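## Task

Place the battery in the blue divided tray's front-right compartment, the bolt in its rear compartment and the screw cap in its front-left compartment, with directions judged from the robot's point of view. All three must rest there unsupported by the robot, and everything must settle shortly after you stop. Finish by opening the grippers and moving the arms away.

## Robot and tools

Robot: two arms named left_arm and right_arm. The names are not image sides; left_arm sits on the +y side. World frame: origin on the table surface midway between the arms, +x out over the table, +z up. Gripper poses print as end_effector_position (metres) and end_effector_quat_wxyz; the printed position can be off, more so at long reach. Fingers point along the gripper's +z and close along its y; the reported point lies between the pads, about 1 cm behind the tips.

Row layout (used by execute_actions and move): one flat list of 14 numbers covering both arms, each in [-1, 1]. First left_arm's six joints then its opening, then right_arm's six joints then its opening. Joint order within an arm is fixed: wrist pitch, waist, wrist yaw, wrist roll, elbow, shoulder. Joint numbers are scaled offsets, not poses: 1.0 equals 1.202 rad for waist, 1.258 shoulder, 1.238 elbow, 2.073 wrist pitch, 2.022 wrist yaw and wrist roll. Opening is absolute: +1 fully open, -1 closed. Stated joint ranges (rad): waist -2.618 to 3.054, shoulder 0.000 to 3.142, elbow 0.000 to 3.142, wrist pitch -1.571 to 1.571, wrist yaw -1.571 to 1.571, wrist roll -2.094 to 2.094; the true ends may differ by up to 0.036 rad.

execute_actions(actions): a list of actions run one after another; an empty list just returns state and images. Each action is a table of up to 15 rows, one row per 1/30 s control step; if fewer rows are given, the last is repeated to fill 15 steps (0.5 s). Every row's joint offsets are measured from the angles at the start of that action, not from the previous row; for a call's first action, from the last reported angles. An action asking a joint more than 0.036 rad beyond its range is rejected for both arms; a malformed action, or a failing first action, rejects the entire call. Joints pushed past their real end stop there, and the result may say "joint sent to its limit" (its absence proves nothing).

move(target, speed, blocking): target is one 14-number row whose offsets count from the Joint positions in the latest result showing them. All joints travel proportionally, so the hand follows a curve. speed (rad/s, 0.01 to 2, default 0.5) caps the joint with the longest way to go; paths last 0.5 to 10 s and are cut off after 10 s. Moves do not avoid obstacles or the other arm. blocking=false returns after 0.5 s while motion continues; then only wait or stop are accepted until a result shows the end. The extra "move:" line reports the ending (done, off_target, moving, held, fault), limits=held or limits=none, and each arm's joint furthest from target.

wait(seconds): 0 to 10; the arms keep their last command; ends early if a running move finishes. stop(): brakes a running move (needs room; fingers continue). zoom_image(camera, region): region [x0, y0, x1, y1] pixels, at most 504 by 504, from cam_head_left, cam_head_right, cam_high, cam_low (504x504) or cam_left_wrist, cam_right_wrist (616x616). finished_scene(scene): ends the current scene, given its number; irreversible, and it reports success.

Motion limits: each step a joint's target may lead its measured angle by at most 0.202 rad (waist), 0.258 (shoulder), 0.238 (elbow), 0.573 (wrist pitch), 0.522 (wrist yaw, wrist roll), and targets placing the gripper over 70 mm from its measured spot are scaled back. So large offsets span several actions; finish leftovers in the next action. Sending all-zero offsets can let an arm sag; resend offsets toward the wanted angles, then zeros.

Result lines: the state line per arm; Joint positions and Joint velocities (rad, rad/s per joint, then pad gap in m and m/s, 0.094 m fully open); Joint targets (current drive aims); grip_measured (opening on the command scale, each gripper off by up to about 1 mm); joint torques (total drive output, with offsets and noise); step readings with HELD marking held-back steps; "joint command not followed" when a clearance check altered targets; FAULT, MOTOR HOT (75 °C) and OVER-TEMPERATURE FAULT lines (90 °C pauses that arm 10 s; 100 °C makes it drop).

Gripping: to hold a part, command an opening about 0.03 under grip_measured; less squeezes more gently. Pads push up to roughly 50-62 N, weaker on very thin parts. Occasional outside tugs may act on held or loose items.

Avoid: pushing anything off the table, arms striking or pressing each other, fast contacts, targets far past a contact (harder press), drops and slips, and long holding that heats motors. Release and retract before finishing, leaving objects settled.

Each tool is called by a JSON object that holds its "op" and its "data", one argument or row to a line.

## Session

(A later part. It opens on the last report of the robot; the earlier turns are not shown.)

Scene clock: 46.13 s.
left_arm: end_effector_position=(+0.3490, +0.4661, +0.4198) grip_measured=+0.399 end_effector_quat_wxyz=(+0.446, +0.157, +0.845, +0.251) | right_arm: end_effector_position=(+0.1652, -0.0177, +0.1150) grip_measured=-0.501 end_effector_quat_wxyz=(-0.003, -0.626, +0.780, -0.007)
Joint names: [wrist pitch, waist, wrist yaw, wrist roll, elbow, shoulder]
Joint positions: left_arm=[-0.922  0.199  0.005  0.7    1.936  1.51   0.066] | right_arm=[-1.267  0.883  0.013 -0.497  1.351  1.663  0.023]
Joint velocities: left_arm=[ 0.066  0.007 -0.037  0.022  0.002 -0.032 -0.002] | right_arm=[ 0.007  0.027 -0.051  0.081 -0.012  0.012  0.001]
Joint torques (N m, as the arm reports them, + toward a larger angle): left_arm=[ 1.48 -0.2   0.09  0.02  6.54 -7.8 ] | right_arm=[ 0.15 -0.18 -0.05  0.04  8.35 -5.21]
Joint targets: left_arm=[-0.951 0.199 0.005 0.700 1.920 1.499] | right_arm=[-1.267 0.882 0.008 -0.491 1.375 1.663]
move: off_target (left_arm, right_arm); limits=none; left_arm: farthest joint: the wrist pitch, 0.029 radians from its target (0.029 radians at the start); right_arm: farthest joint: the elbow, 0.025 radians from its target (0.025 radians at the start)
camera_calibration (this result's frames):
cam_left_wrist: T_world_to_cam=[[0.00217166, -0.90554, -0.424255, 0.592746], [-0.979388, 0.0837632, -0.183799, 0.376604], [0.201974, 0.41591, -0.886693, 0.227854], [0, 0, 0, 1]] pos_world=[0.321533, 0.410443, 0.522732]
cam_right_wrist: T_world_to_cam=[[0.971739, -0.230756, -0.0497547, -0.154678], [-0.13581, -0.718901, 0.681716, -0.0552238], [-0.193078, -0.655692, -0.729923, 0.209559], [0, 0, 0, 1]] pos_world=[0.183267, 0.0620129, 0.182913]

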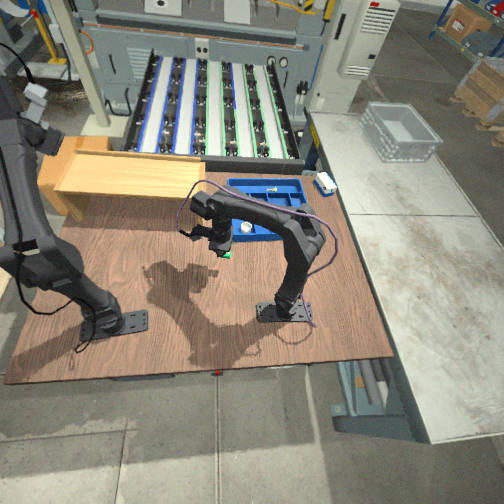

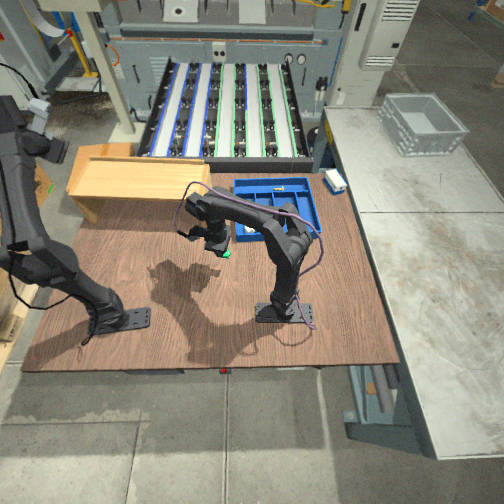

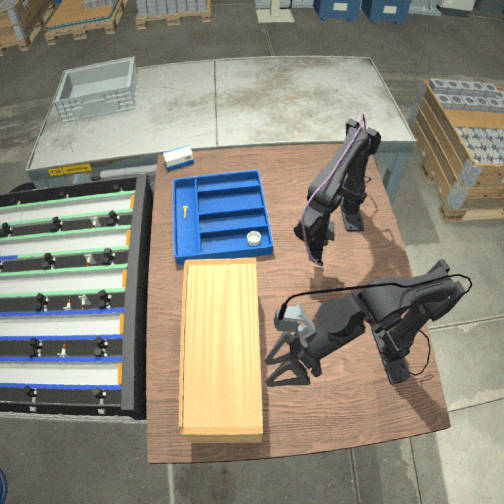

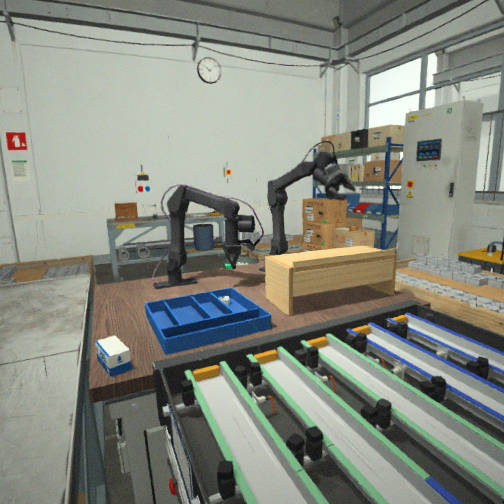

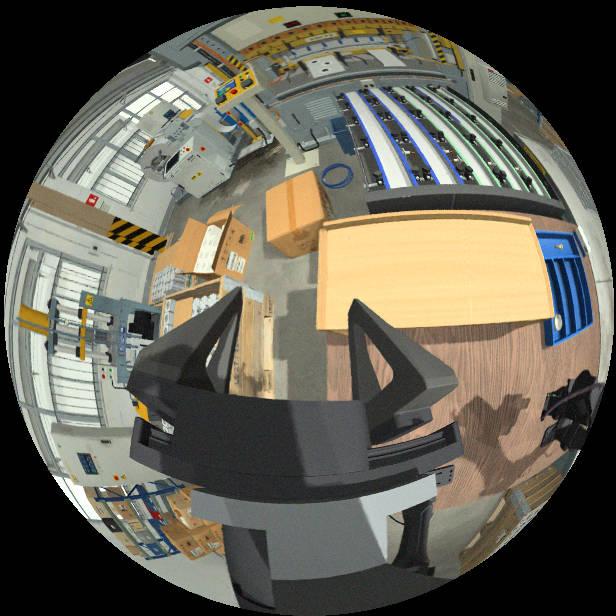

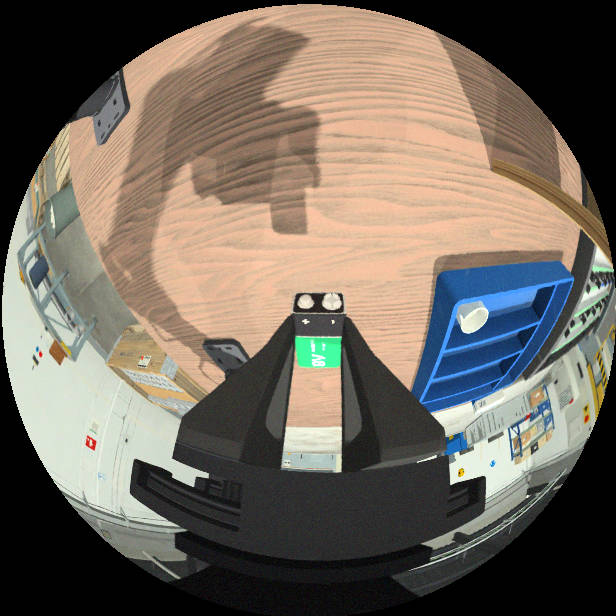

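{"op": "move", "data": {
  "target": [-0.014,0,0,0,-0.013,-0.008,0.4, -0.102,-0.995,0,0.075,0.663,0.443,-0.525],
  "speed": 1.0
}}

Scene clock: 48.40 s.
left_arm: end_effector_position=(+0.3489, +0.4661, +0.4196) grip_measured=+0.399 end_effector_quat_wxyz=(+0.446, +0.157, +0.845, +0.251) | right_arm: end_effector_position=(+0.3784, -0.3881, +0.1169) grip_measured=-0.500 end_effector_quat_wxyz=(+0.002, -0.002, +1.000, -0.011)
Joint names: [wrist pitch, waist, wrist yaw, wrist roll, elbow, shoulder]
Joint positions: left_arm=[-0.923  0.199  0.005  0.7    1.936  1.51   0.066] | right_arm=[-1.47  -0.319  0.02  -0.351  2.14   2.229  0.023]
Joint velocities: left_arm=[ 0.022 -0.007  0.037 -0.022 -0.007  0.007  0.   ] | right_arm=[-0.037  0.007  0.037 -0.007  0.002 -0.007  0.   ]
Joint torques (N m, as the arm reports them, + toward a larger angle): left_arm=[ 1.49 -0.21  0.02 -0.01  6.62 -7.82] | right_arm=[ 0.08  0.68 -0.06  0.04  8.89 -9.86]
Joint targets: left_arm=[-0.952 0.199 0.005 0.700 1.920 1.499] | right_arm=[-1.478 -0.313 0.013 -0.345 2.172 2.220]
move: off_target (left_arm, right_arm); limits=none; left_arm: farthest joint: the wrist pitch, 0.028 radians from its target (0.029 radians at the start); right_arm: farthest joint: the elbow, 0.032 radians from its target (0.821 radians at the start)
camera_calibration (this result's frames):
cam_left_wrist: T_world_to_cam=[[0.00186608, -0.905646, -0.42403, 0.59271], [-0.979521, 0.0837171, -0.183115, 0.376272], [0.201336, 0.415687, -0.886943, 0.228168], [0, 0, 0, 1]] pos_world=[0.321522, 0.410439, 0.522599]
cam_right_wrist: T_world_to_cam=[[-0.00973425, -0.999328, -0.0353517, -0.37583], [-0.74287, -0.0164383, 0.669234, 0.209931], [-0.669365, 0.0327762, -0.74221, 0.458026], [0, 0, 0, 1]] pos_world=[0.45888, -0.387139, 0.186172]

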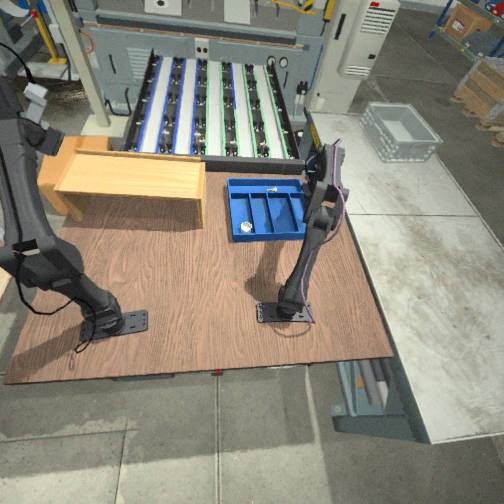

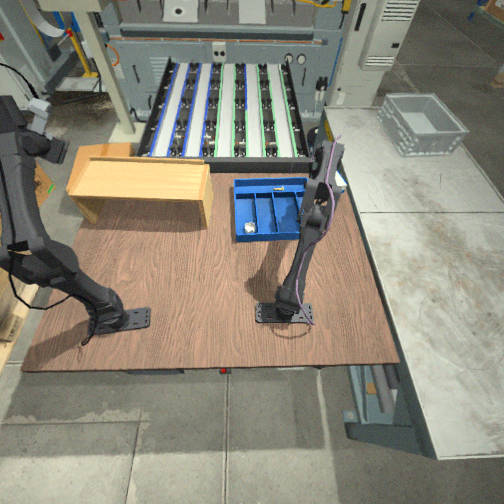

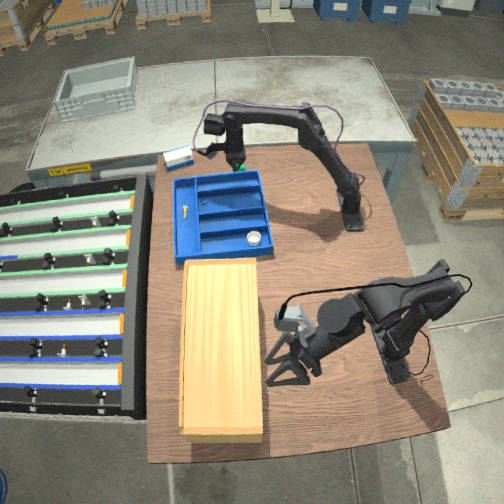

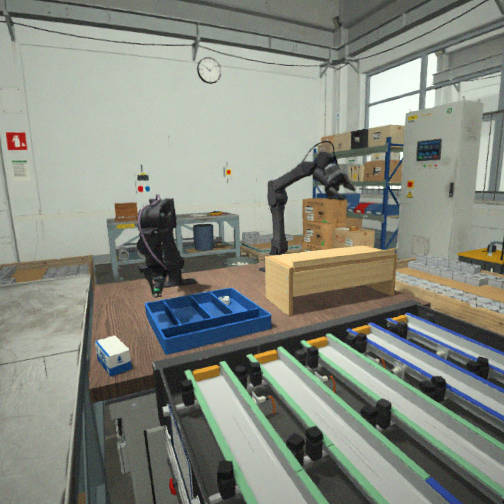

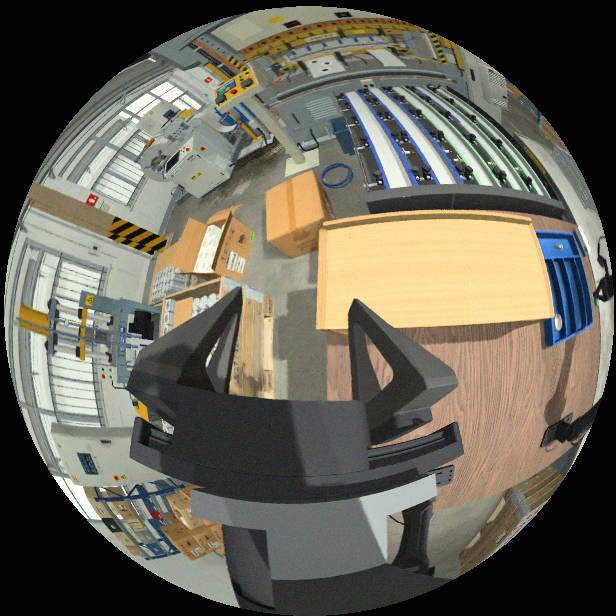

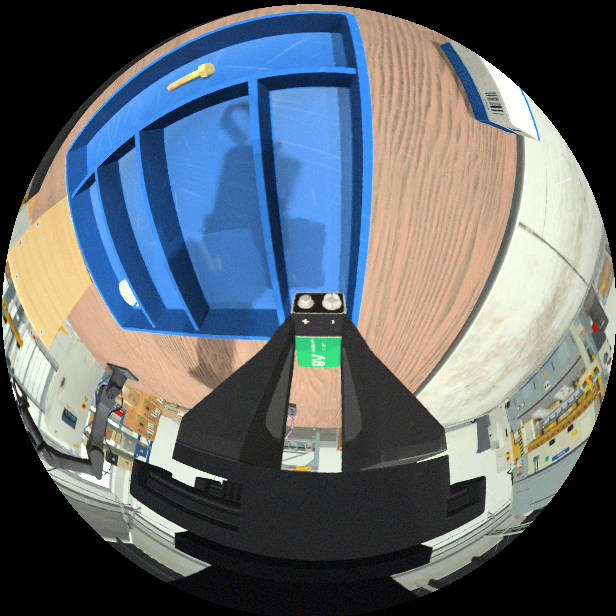

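{"op": "zoom_image", "data": {
  "camera": "cam_right_wrist",
  "region": [160, 60, 460, 360]
}}

Region (160, 60, 460, 360) of cam_right_wrist's 616x616 image, scaled by 1.680, with more detail than that image has.

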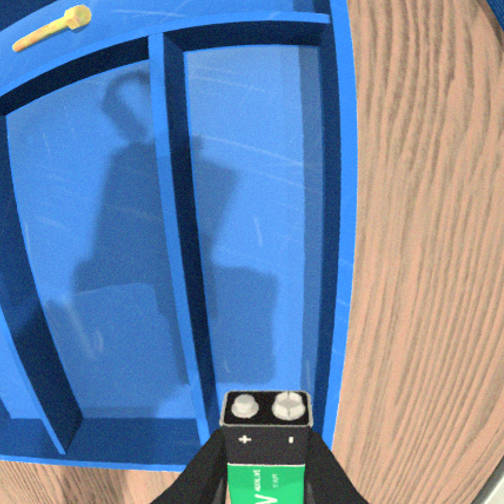

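{"op": "zoom_image", "data": {
  "camera": "cam_high",
  "region": [150, 90, 330, 270]
}}

{"op": "zoom_image", "data": {
  "camera": "cam_low",
  "region": [90, 190, 290, 390]
}}

Region (150, 90, 330, 270) of cam_high's 504x504 image, scaled by 2.800, with more detail than that image has.

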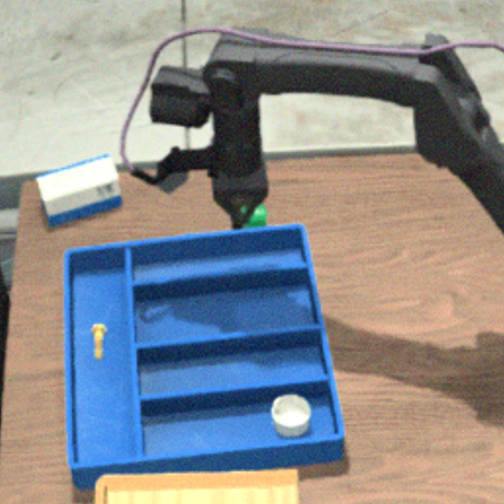

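Region (90, 190, 290, 390) of cam_low's 504x504 image, scaled by 2.520, with more detail than that image has.

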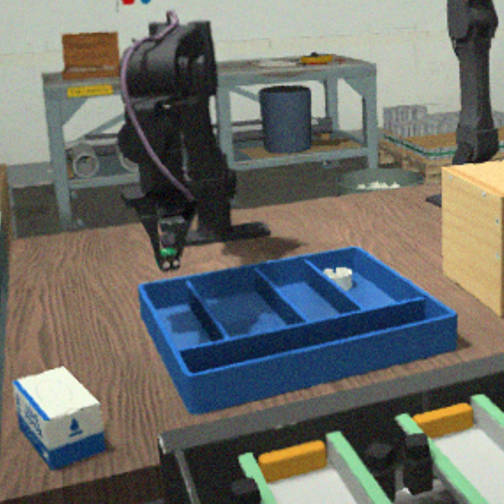

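{"op": "move", "data": {
  "target": [-0.014,0,0,0,-0.013,-0.008,0.4, 0.11,0.013,0,0.003,-0.175,0.006,-0.525],
  "speed": 0.4
}}

Scene clock: 52.10 s.
left_arm: end_effector_position=(+0.3489, +0.4661, +0.4195) grip_measured=+0.399 end_effector_quat_wxyz=(+0.446, +0.157, +0.845, +0.251) | right_arm: end_effector_position=(+0.3808, -0.3855, +0.0554) grip_measured=-0.500 end_effector_quat_wxyz=(-0.007, -0.005, +1.000, -0.008)
Joint names: [wrist pitch, waist, wrist yaw, wrist roll, elbow, shoulder]
Joint positions: left_arm=[-0.924  0.199  0.005  0.7    1.936  1.51   0.066] | right_arm=[-1.257 -0.312  0.02  -0.35   1.927  2.248  0.023]
Joint velocities: left_arm=[-0.007 -0.002 -0.051  0.022 -0.007 -0.002  0.   ] | right_arm=[-0.022 -0.012  0.037  0.007  0.007  0.007  0.001]
Joint torques (N m, as the arm reports them, + toward a larger angle): left_arm=[ 1.52  0.01  0.05  0.02  6.33 -7.76] | right_arm=[  0.31   0.74   0.01   0.05   5.79 -10.07]
Joint targets: left_arm=[-0.952 0.199 0.005 0.700 1.920 1.499] | right_arm=[-1.242 -0.304 0.020 -0.345 1.923 2.237]
move: off_target (left_arm); limits=none; left_arm: farthest joint: the wrist pitch, 0.028 radians from its target (0.029 radians at the start); right_arm: farthest joint: the wrist pitch, 0.015 radians from its target (0.229 radians at the start)
camera_calibration (this result's frames):
cam_left_wrist: T_world_to_cam=[[0.00171335, -0.9057, -0.423916, 0.592692], [-0.979586, 0.0836941, -0.182772, 0.376106], [0.201016, 0.415576, -0.887068, 0.228324], [0, 0, 0, 1]] pos_world=[0.321516, 0.410437, 0.522533]
cam_right_wrist: T_world_to_cam=[[-0.00354881, -0.999131, -0.0415193, -0.377256], [-0.730842, -0.0257474, 0.682061, 0.244005], [-0.682537, 0.0327646, -0.730116, 0.418263], [0, 0, 0, 1]] pos_world=[0.46247, -0.38435, 0.12329]

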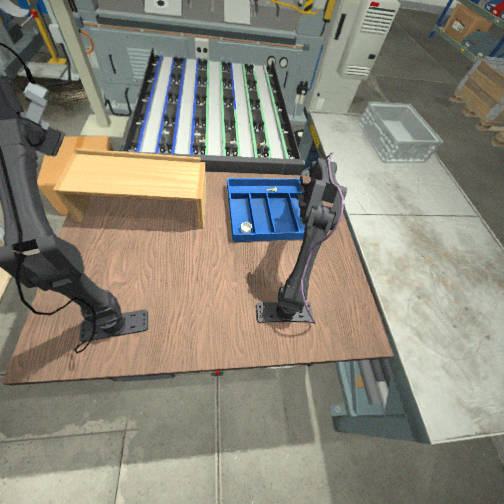

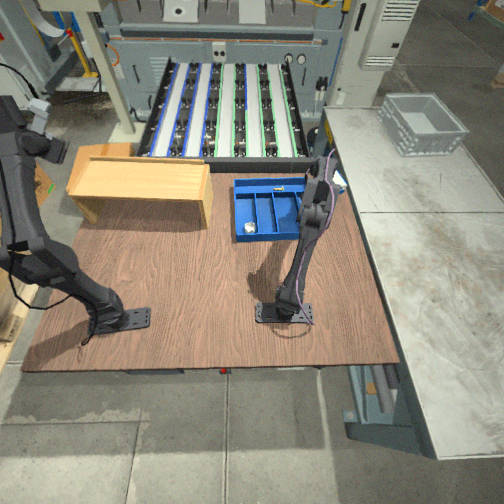

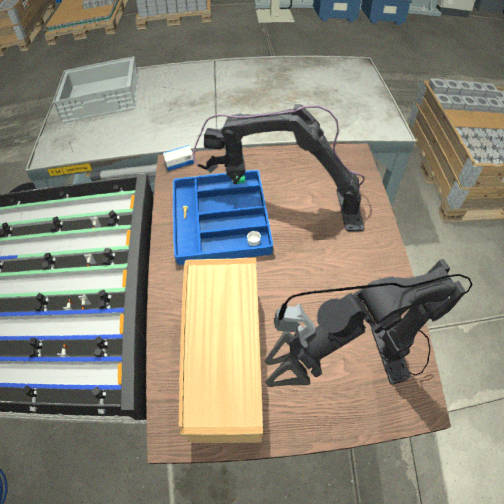

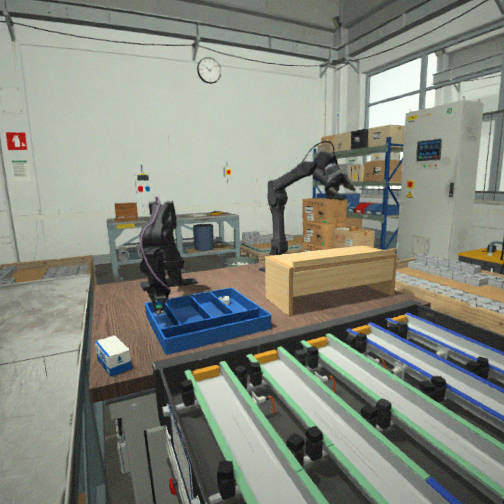

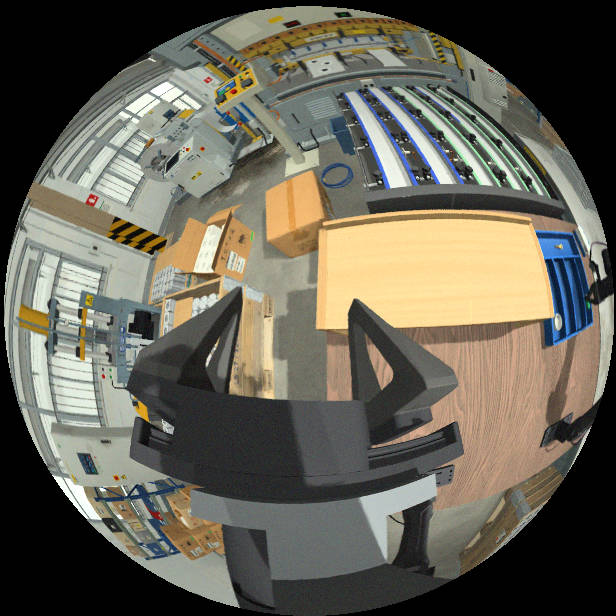

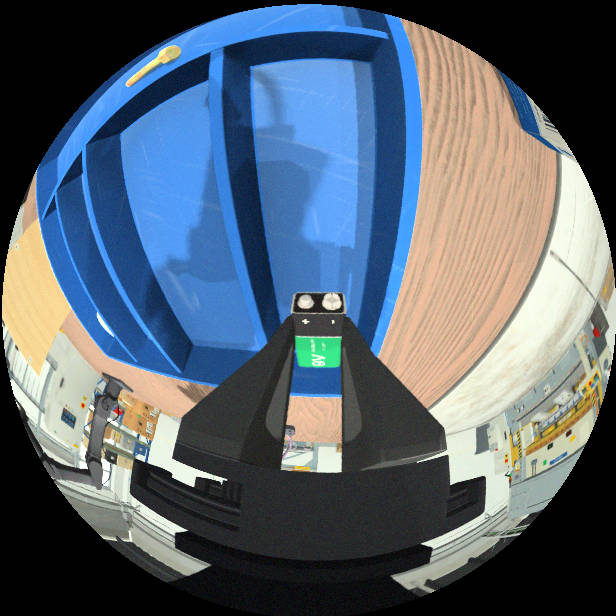

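{"op": "move", "data": {
  "target": [-0.014,0,0,0,-0.013,-0.008,0.4, 0.055,0.007,0,0.002,-0.079,-0.009,-0.525],
  "speed": 0.2
}}

Scene clock: 53.40 s.
left_arm: end_effector_position=(+0.3488, +0.4660, +0.4194) grip_measured=+0.399 end_effector_quat_wxyz=(+0.445, +0.157, +0.845, +0.251) | right_arm: end_effector_position=(+0.3797, -0.3851, +0.0324) grip_measured=-0.500 end_effector_quat_wxyz=(-0.003, -0.005, +1.000, -0.009)
Joint names: [wrist pitch, waist, wrist yaw, wrist roll, elbow, shoulder]
Joint positions: left_arm=[-0.924  0.199  0.005  0.7    1.936  1.51   0.066] | right_arm=[-1.158 -0.312  0.02  -0.35   1.835  2.248  0.023]
Joint velocities: left_arm=[ 0.051 -0.017  0.007 -0.095 -0.007  0.002  0.001] | right_arm=[ 0.007 -0.022 -0.081  0.022 -0.007 -0.017  0.   ]
Joint torques (N m, as the arm reports them, + toward a larger angle): left_arm=[ 1.53 -0.13  0.01  0.    6.62 -7.79] | right_arm=[  0.35   0.7    0.01   0.04   5.57 -10.15]
Joint targets: left_arm=[-0.953 0.199 0.005 0.700 1.920 1.499] | right_arm=[-1.143 -0.303 0.020 -0.346 1.829 2.237]
move: off_target (left_arm); limits=none; left_arm: farthest joint: the wrist pitch, 0.029 radians from its target (0.029 radians at the start); right_arm: farthest joint: the wrist pitch, 0.015 radians from its target (0.114 radians at the start)
camera_calibration (this result's frames):
cam_left_wrist: T_world_to_cam=[[0.00140802, -0.905806, -0.42369, 0.592656], [-0.979718, 0.0836483, -0.182087, 0.375775], [0.200377, 0.415353, -0.887317, 0.228637], [0, 0, 0, 1]] pos_world=[0.321505, 0.410433, 0.5224]
cam_right_wrist: T_world_to_cam=[[-0.00327322, -0.999229, -0.0391306, -0.378055], [-0.735487, -0.0241069, 0.67711, 0.261476], [-0.677531, 0.0309964, -0.73484, 0.398295], [0, 0, 0, 1]] pos_world=[0.460932, -0.383806, 0.100842]

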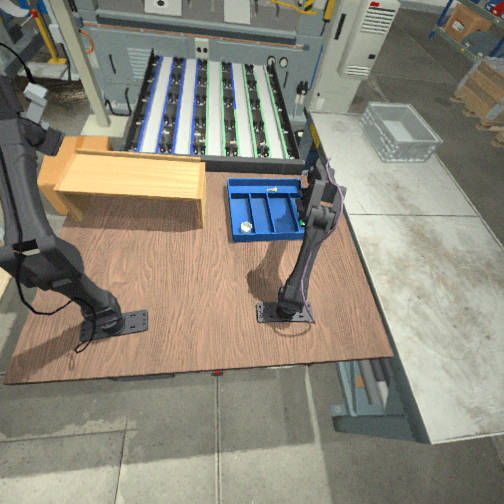

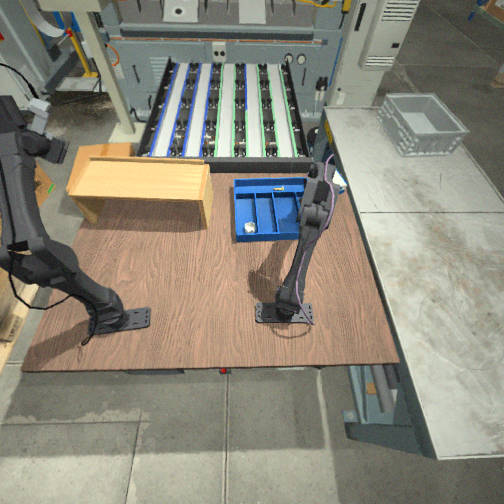

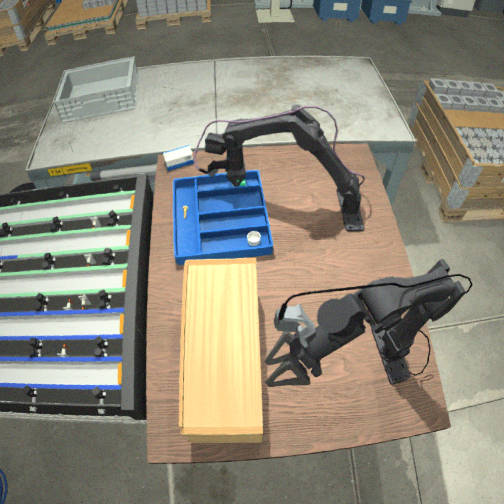

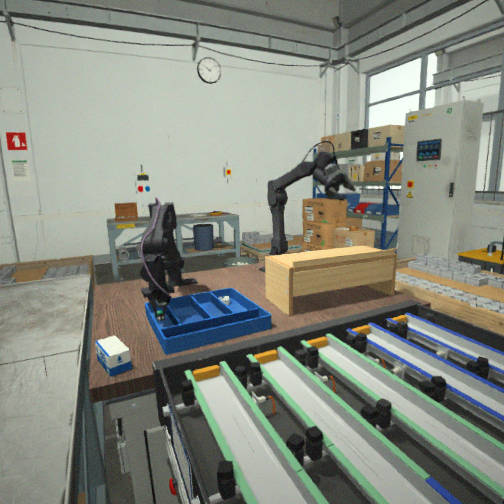

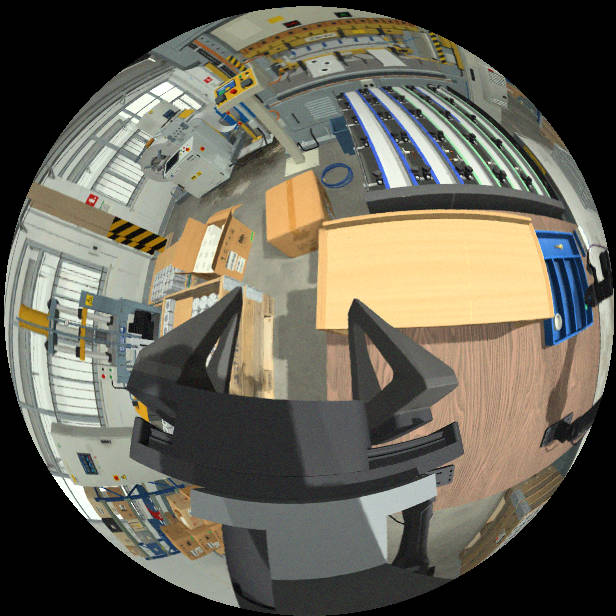

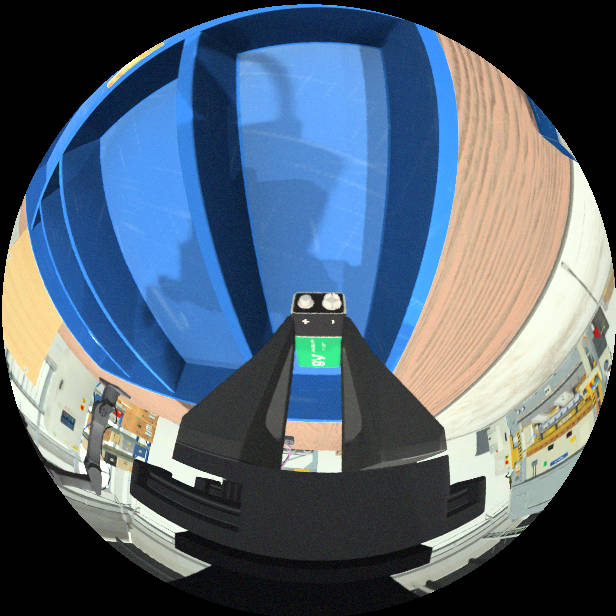

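{"op": "execute_actions", "data": {
  "actions": [
    [[-0.014,0,0,0,-0.013,-0.008,0.4, 0.012,0.007,0,0.002,-0.013,-0.009,-0.525]],
    [[-0.014,0,0,0,-0.013,-0.008,0.4, 0.006,0.007,0,0.002,-0.003,-0.009,-0.49],[-0.014,0,0,0,-0.013,-0.008,0.4, 0.006,0.007,0,0.002,-0.003,-0.009,-0.47],[-0.014,0,0,0,-0.013,-0.008,0.4, 0.006,0.007,0,0.002,-0.003,-0.009,-0.45],[-0.014,0,0,0,-0.013,-0.008,0.4, 0.006,0.007,0,0.002,-0.003,-0.009,-0.43],[-0.014,0,0,0,-0.013,-0.008,0.4, 0.006,0.007,0,0.002,-0.003,-0.009,-0.40],[-0.014,0,0,0,-0.013,-0.008,0.4, 0.006,0.007,0,0.002,-0.003,-0.009,-0.37],[-0.014,0,0,0,-0.013,-0.008,0.4, 0.006,0.007,0,0.002,-0.003,-0.009,-0.34],[-0.014,0,0,0,-0.013,-0.008,0.4, 0.006,0.007,0,0.002,-0.003,-0.009,-0.31],[-0.014,0,0,0,-0.013,-0.008,0.4, 0.006,0.007,0,0.002,-0.003,-0.009,-0.28]]
  ]
}}

Scene clock: 54.63 s.
left_arm: end_effector_position=(+0.3487, +0.4660, +0.4192) grip_measured=+0.399 end_effector_quat_wxyz=(+0.445, +0.157, +0.845, +0.251) | right_arm: end_effector_position=(+0.3794, -0.3850, +0.0301) grip_measured=-0.283 end_effector_quat_wxyz=(-0.003, -0.005, +1.000, -0.009)
Joint names: [wrist pitch, waist, wrist yaw, wrist roll, elbow, shoulder]
Joint positions: left_arm=[-0.925  0.199  0.005  0.7    1.936  1.51   0.066] | right_arm=[-1.148 -0.312  0.02  -0.35   1.826  2.248  0.034]
Joint velocities: left_arm=[ 0.066  0.002 -0.007 -0.037 -0.022  0.012  0.   ] | right_arm=[-0.007  0.017  0.037 -0.022 -0.007 -0.022 -0.001]
Joint torques (N m, as the arm reports them, + toward a larger angle): left_arm=[ 1.52 -0.11  0.04  0.03  6.63 -7.76] | right_arm=[  0.29   0.7    0.     0.03   5.73 -10.17]
Joint targets: left_arm=[-0.954 0.199 0.005 0.700 1.920 1.499] | right_arm=[-1.135 -0.303 0.020 -0.346 1.822 2.237]
Step readings (joint positions; steps 1 to 15: 1st action; 16 to 30: 2nd action):
0: left_arm=[-0.924 0.199 0.005 0.700 1.936 1.510] | right_arm=[-1.158 -0.312 0.020 -0.350 1.835 2.248]
1: left_arm=[-0.924 0.199 0.005 0.700 1.936 1.510] | right_arm=[-1.156 -0.312 0.020 -0.350 1.834 2.248]
2: left_arm=[-0.924 0.199 0.005 0.700 1.936 1.510] | right_arm=[-1.154 -0.312 0.020 -0.350 1.832 2.248]
4: left_arm=[-0.924 0.199 0.005 0.700 1.936 1.510] | right_arm=[-1.151 -0.312 0.020 -0.350 1.828 2.248]
8: left_arm=[-0.925 0.199 0.005 0.700 1.936 1.510] | right_arm=[-1.150 -0.312 0.020 -0.350 1.826 2.248]
15: left_arm=[-0.925 0.199 0.005 0.700 1.936 1.510] | right_arm=[-1.148 -0.312 0.020 -0.350 1.826 2.248]
16: left_arm=[-0.925 0.199 0.005 0.700 1.936 1.510] | right_arm=[-1.148 -0.312 0.020 -0.350 1.826 2.248]
17: left_arm=[-0.925 0.199 0.005 0.700 1.936 1.510] | right_arm=[-1.148 -0.312 0.020 -0.350 1.826 2.248]
19: left_arm=[-0.925 0.199 0.005 0.700 1.936 1.510] | right_arm=[-1.148 -0.312 0.020 -0.350 1.826 2.248]
23: left_arm=[-0.925 0.199 0.005 0.700 1.936 1.510] | right_arm=[-1.148 -0.312 0.020 -0.350 1.826 2.248]
30: Joint positions above
camera_calibration (this result's frames):
cam_left_wrist: T_world_to_cam=[[0.00110285, -0.905912, -0.423464, 0.59262], [-0.979849, 0.0836027, -0.181402, 0.375443], [0.199737, 0.41513, -0.887565, 0.22895], [0, 0, 0, 1]] pos_world=[0.321494, 0.410429, 0.522267]
cam_right_wrist: T_world_to_cam=[[-0.00325917, -0.999234, -0.0390048, -0.37805], [-0.73573, -0.0240209, 0.676849, 0.262985], [-0.677267, 0.030903, -0.735088, 0.396211], [0, 0, 0, 1]] pos_world=[0.460595, -0.383687, 0.098503]

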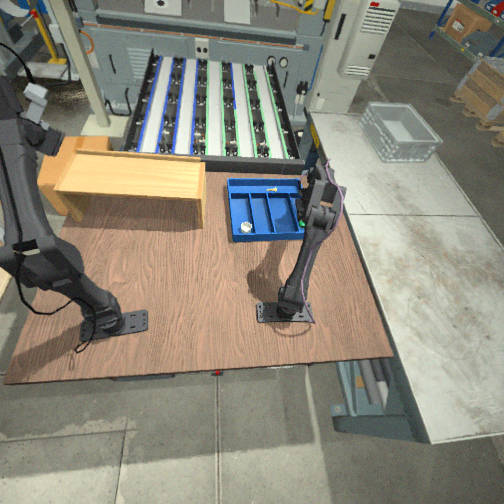

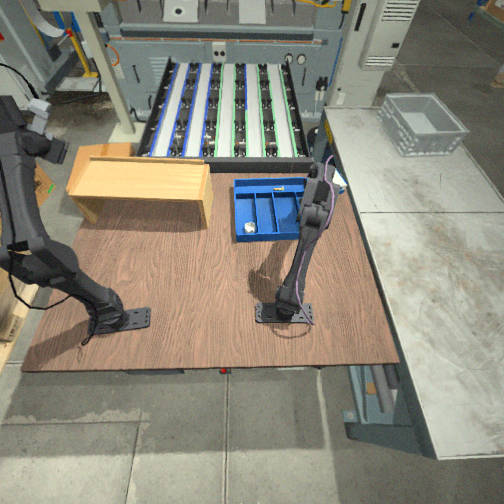

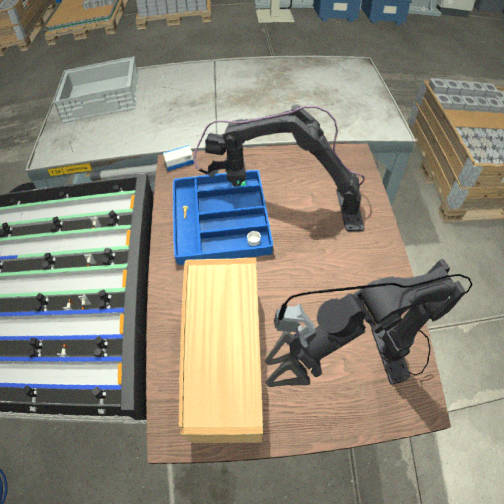

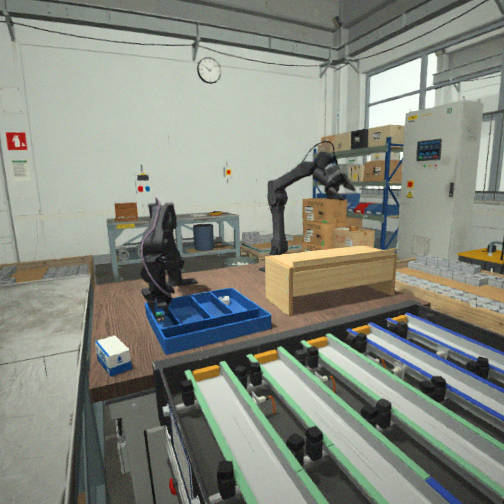

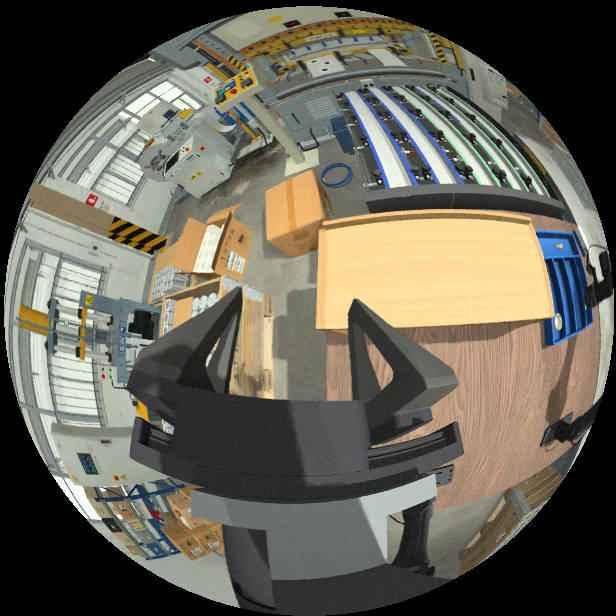

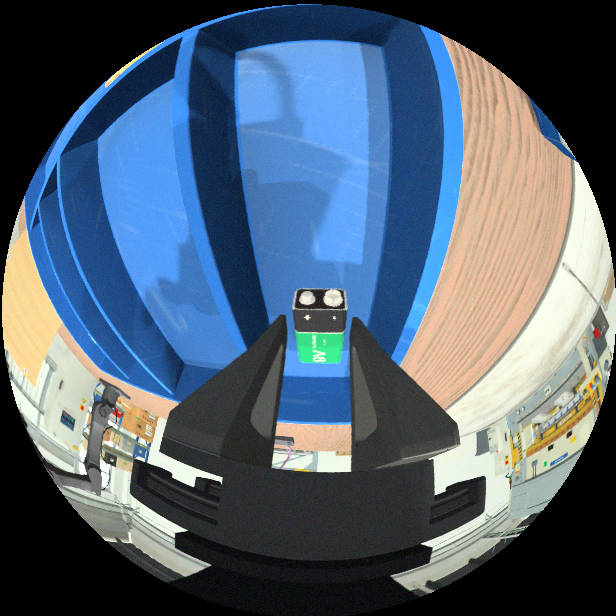

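Released. Lift straight up, then retreat.

{"op": "move", "data": {
  "target": [-0.014,0,0,0,-0.013,-0.008,0.4, -0.16,0,0,0,0.28,-0.012,-0.28],
  "speed": 0.8
}}

{"op": "move", "data": {
  "target": [-0.014,0,0,0,-0.013,-0.008,0.4, 0.1,-0.6,0,0.1,-0.3,-0.45,-0.28],
  "speed": 1.2
}}

Scene clock: 56.03 s.
left_arm: end_effector_position=(+0.3486, +0.4660, +0.4190) grip_measured=+0.399 end_effector_quat_wxyz=(+0.445, +0.157, +0.845, +0.251) | right_arm: end_effector_position=(+0.3803, -0.3853, +0.1066) grip_measured=-0.283 end_effector_quat_wxyz=(-0.009, -0.005, +1.000, -0.007)
Joint names: [wrist pitch, waist, wrist yaw, wrist roll, elbow, shoulder]
Joint positions: left_arm=[-0.926  0.199  0.005  0.7    1.936  1.51   0.066] | right_arm=[-1.471 -0.312  0.02  -0.35   2.146  2.258  0.034]
Joint velocities: left_arm=[-0.007 -0.007  0.007 -0.007 -0.022 -0.012 -0.001] | right_arm=[-0.066 -0.002 -0.022  0.037 -0.012  0.002 -0.   ]
Joint torques (N m, as the arm reports them, + toward a larger angle): left_arm=[ 1.5  -0.12  0.06  0.06  6.49 -7.95] | right_arm=[  0.05  -0.01   0.01   0.01   8.27 -11.09]
Joint targets: left_arm=[-0.954 0.199 0.005 0.700 1.920 1.499] | right_arm=[-1.479 -0.312 0.020 -0.350 2.172 2.233]
move: off_target (left_arm, right_arm); limits=none; left_arm: farthest joint: the wrist pitch, 0.028 radians from its target (0.029 radians at the start); right_arm: farthest joint: the elbow, 0.027 radians from its target (0.347 radians at the start)
camera_calibration (this result's frames):
cam_left_wrist: T_world_to_cam=[[0.000797836, -0.906019, -0.423237, 0.592583], [-0.979979, 0.0835573, -0.180717, 0.37511], [0.199098, 0.414908, -0.887813, 0.229262], [0, 0, 0, 1]] pos_world=[0.321482, 0.410425, 0.522134]
cam_right_wrist: T_world_to_cam=[[-0.00374678, -0.999061, -0.0431525, -0.374685], [-0.727645, -0.0268768, 0.685427, 0.206761], [-0.685944, 0.0339678, -0.726861, 0.456673], [0, 0, 0, 1]] pos_world=[0.462297, -0.384288, 0.17405]

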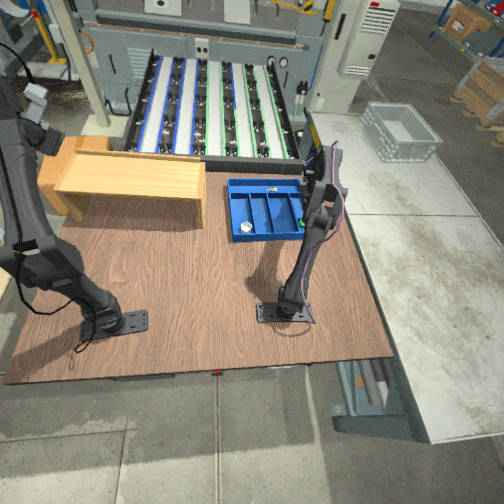

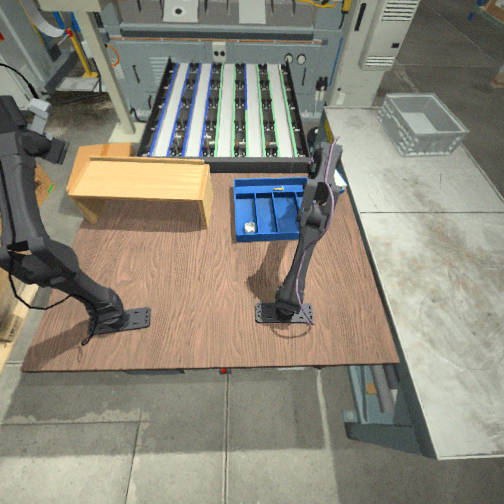

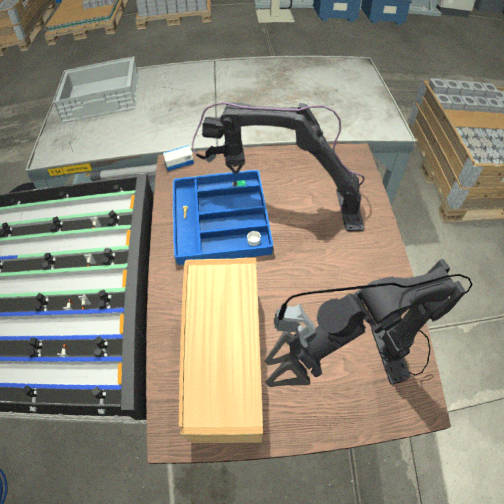

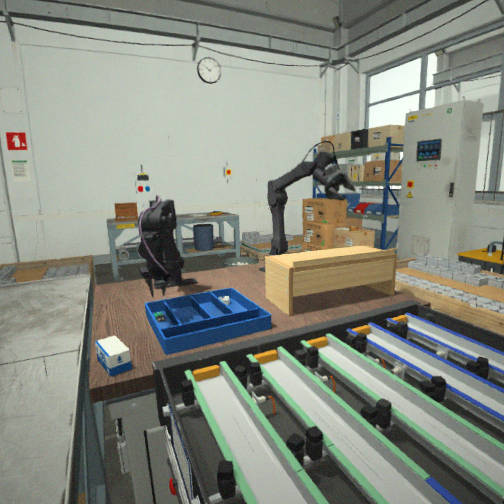

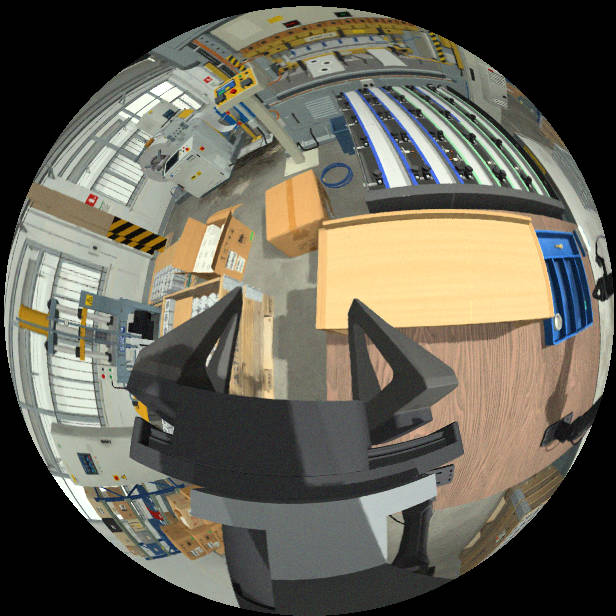

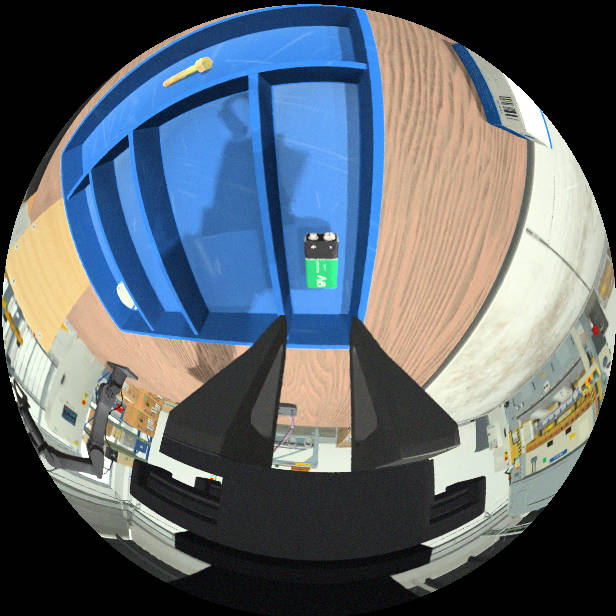

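Scene clock: 57.47 s.
left_arm: end_effector_position=(+0.3486, +0.4660, +0.4190) grip_measured=+0.399 end_effector_quat_wxyz=(+0.445, +0.157, +0.845, +0.251) | right_arm: end_effector_position=(+0.1555, -0.5747, +0.2261) grip_measured=-0.283 end_effector_quat_wxyz=(+0.142, +0.433, +0.883, -0.112)
Joint names: [wrist pitch, waist, wrist yaw, wrist roll, elbow, shoulder]
Joint positions: left_arm=[-0.926  0.199  0.005  0.7    1.936  1.51   0.066] | right_arm=[-1.283 -1.035  0.023 -0.154  1.781  1.706  0.034]
Joint velocities: left_arm=[-0.037 -0.027  0.022 -0.037 -0.007 -0.002  0.   ] | right_arm=[-0.022  0.012  0.066  0.022 -0.017 -0.017  0.001]
Joint torques (N m, as the arm reports them, + toward a larger angle): left_arm=[ 1.5  -0.11  0.08  0.01  6.42 -7.65] | right_arm=[ 1.05  0.15 -0.03  0.05  5.82 -6.78]
Joint targets: left_arm=[-0.955 0.199 0.005 0.700 1.920 1.499] | right_arm=[-1.264 -1.033 0.020 -0.148 1.775 1.692]
move: off_target (left_arm); limits=none; left_arm: farthest joint: the wrist pitch, 0.029 radians from its target (0.029 radians at the start); right_arm: farthest joint: the wrist pitch, 0.019 radians from its target (0.208 radians at the start)
camera_calibration (this result's frames):
cam_left_wrist: T_world_to_cam=[[0.000645393, -0.906072, -0.423123, 0.592564], [-0.980044, 0.0835346, -0.180375, 0.374944], [0.198778, 0.414796, -0.887937, 0.229419], [0, 0, 0, 1]] pos_world=[0.321476, 0.410423, 0.522068]
cam_right_wrist: T_world_to_cam=[[-0.794723, -0.606742, 0.0167323, -0.22468], [-0.558101, 0.741294, 0.372836, 0.442021], [-0.238619, 0.286963, -0.927746, 0.517068], [0, 0, 0, 1]] pos_world=[0.191516, -0.612369, 0.318666]

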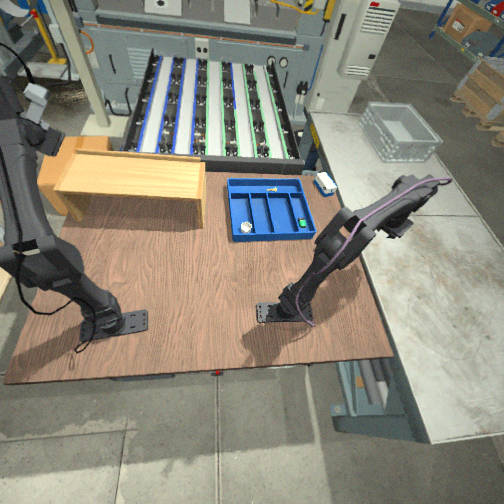

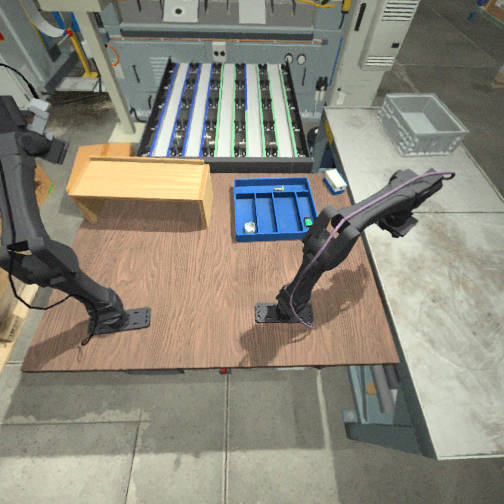

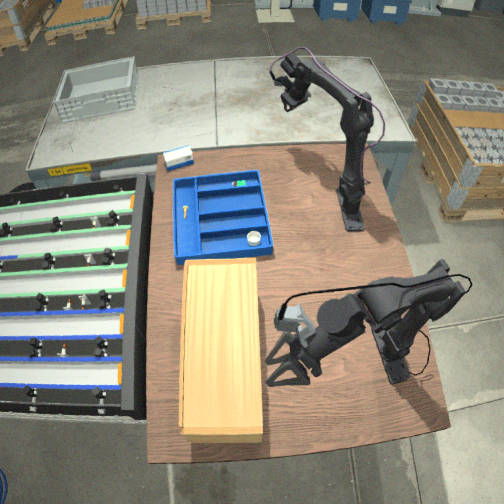

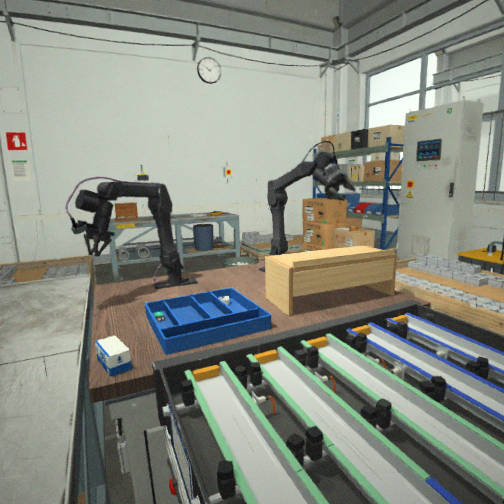

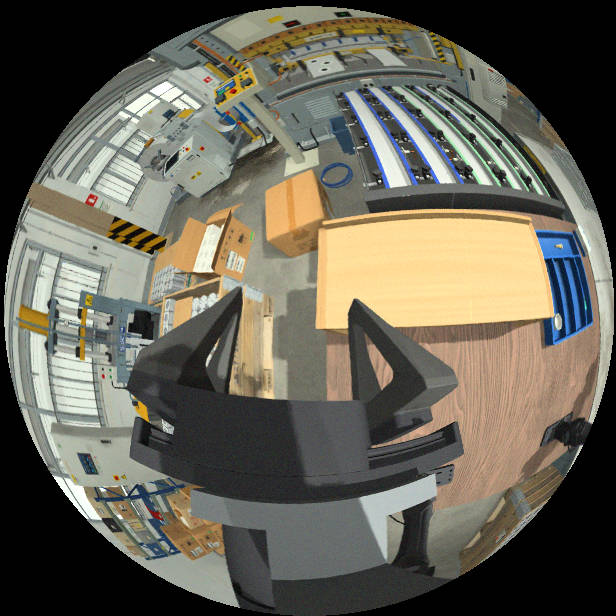

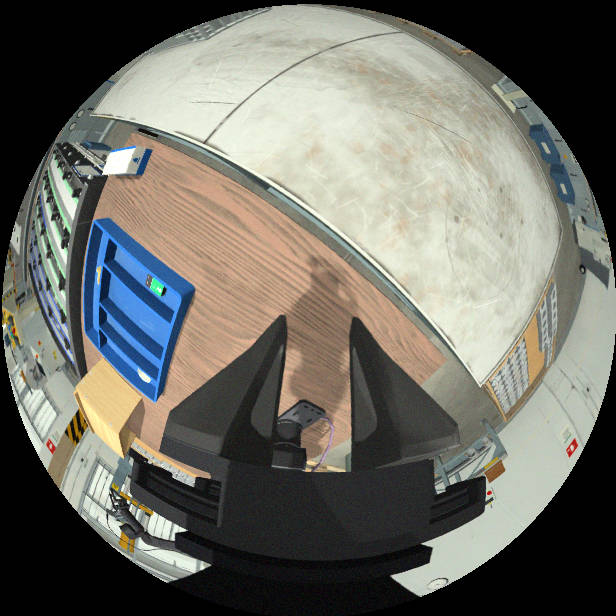

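All three items are in their compartments and both arms are clear.

{"op": "finished_scene", "data": {
  "scene": 2
}}

The scene is finished: the task was done.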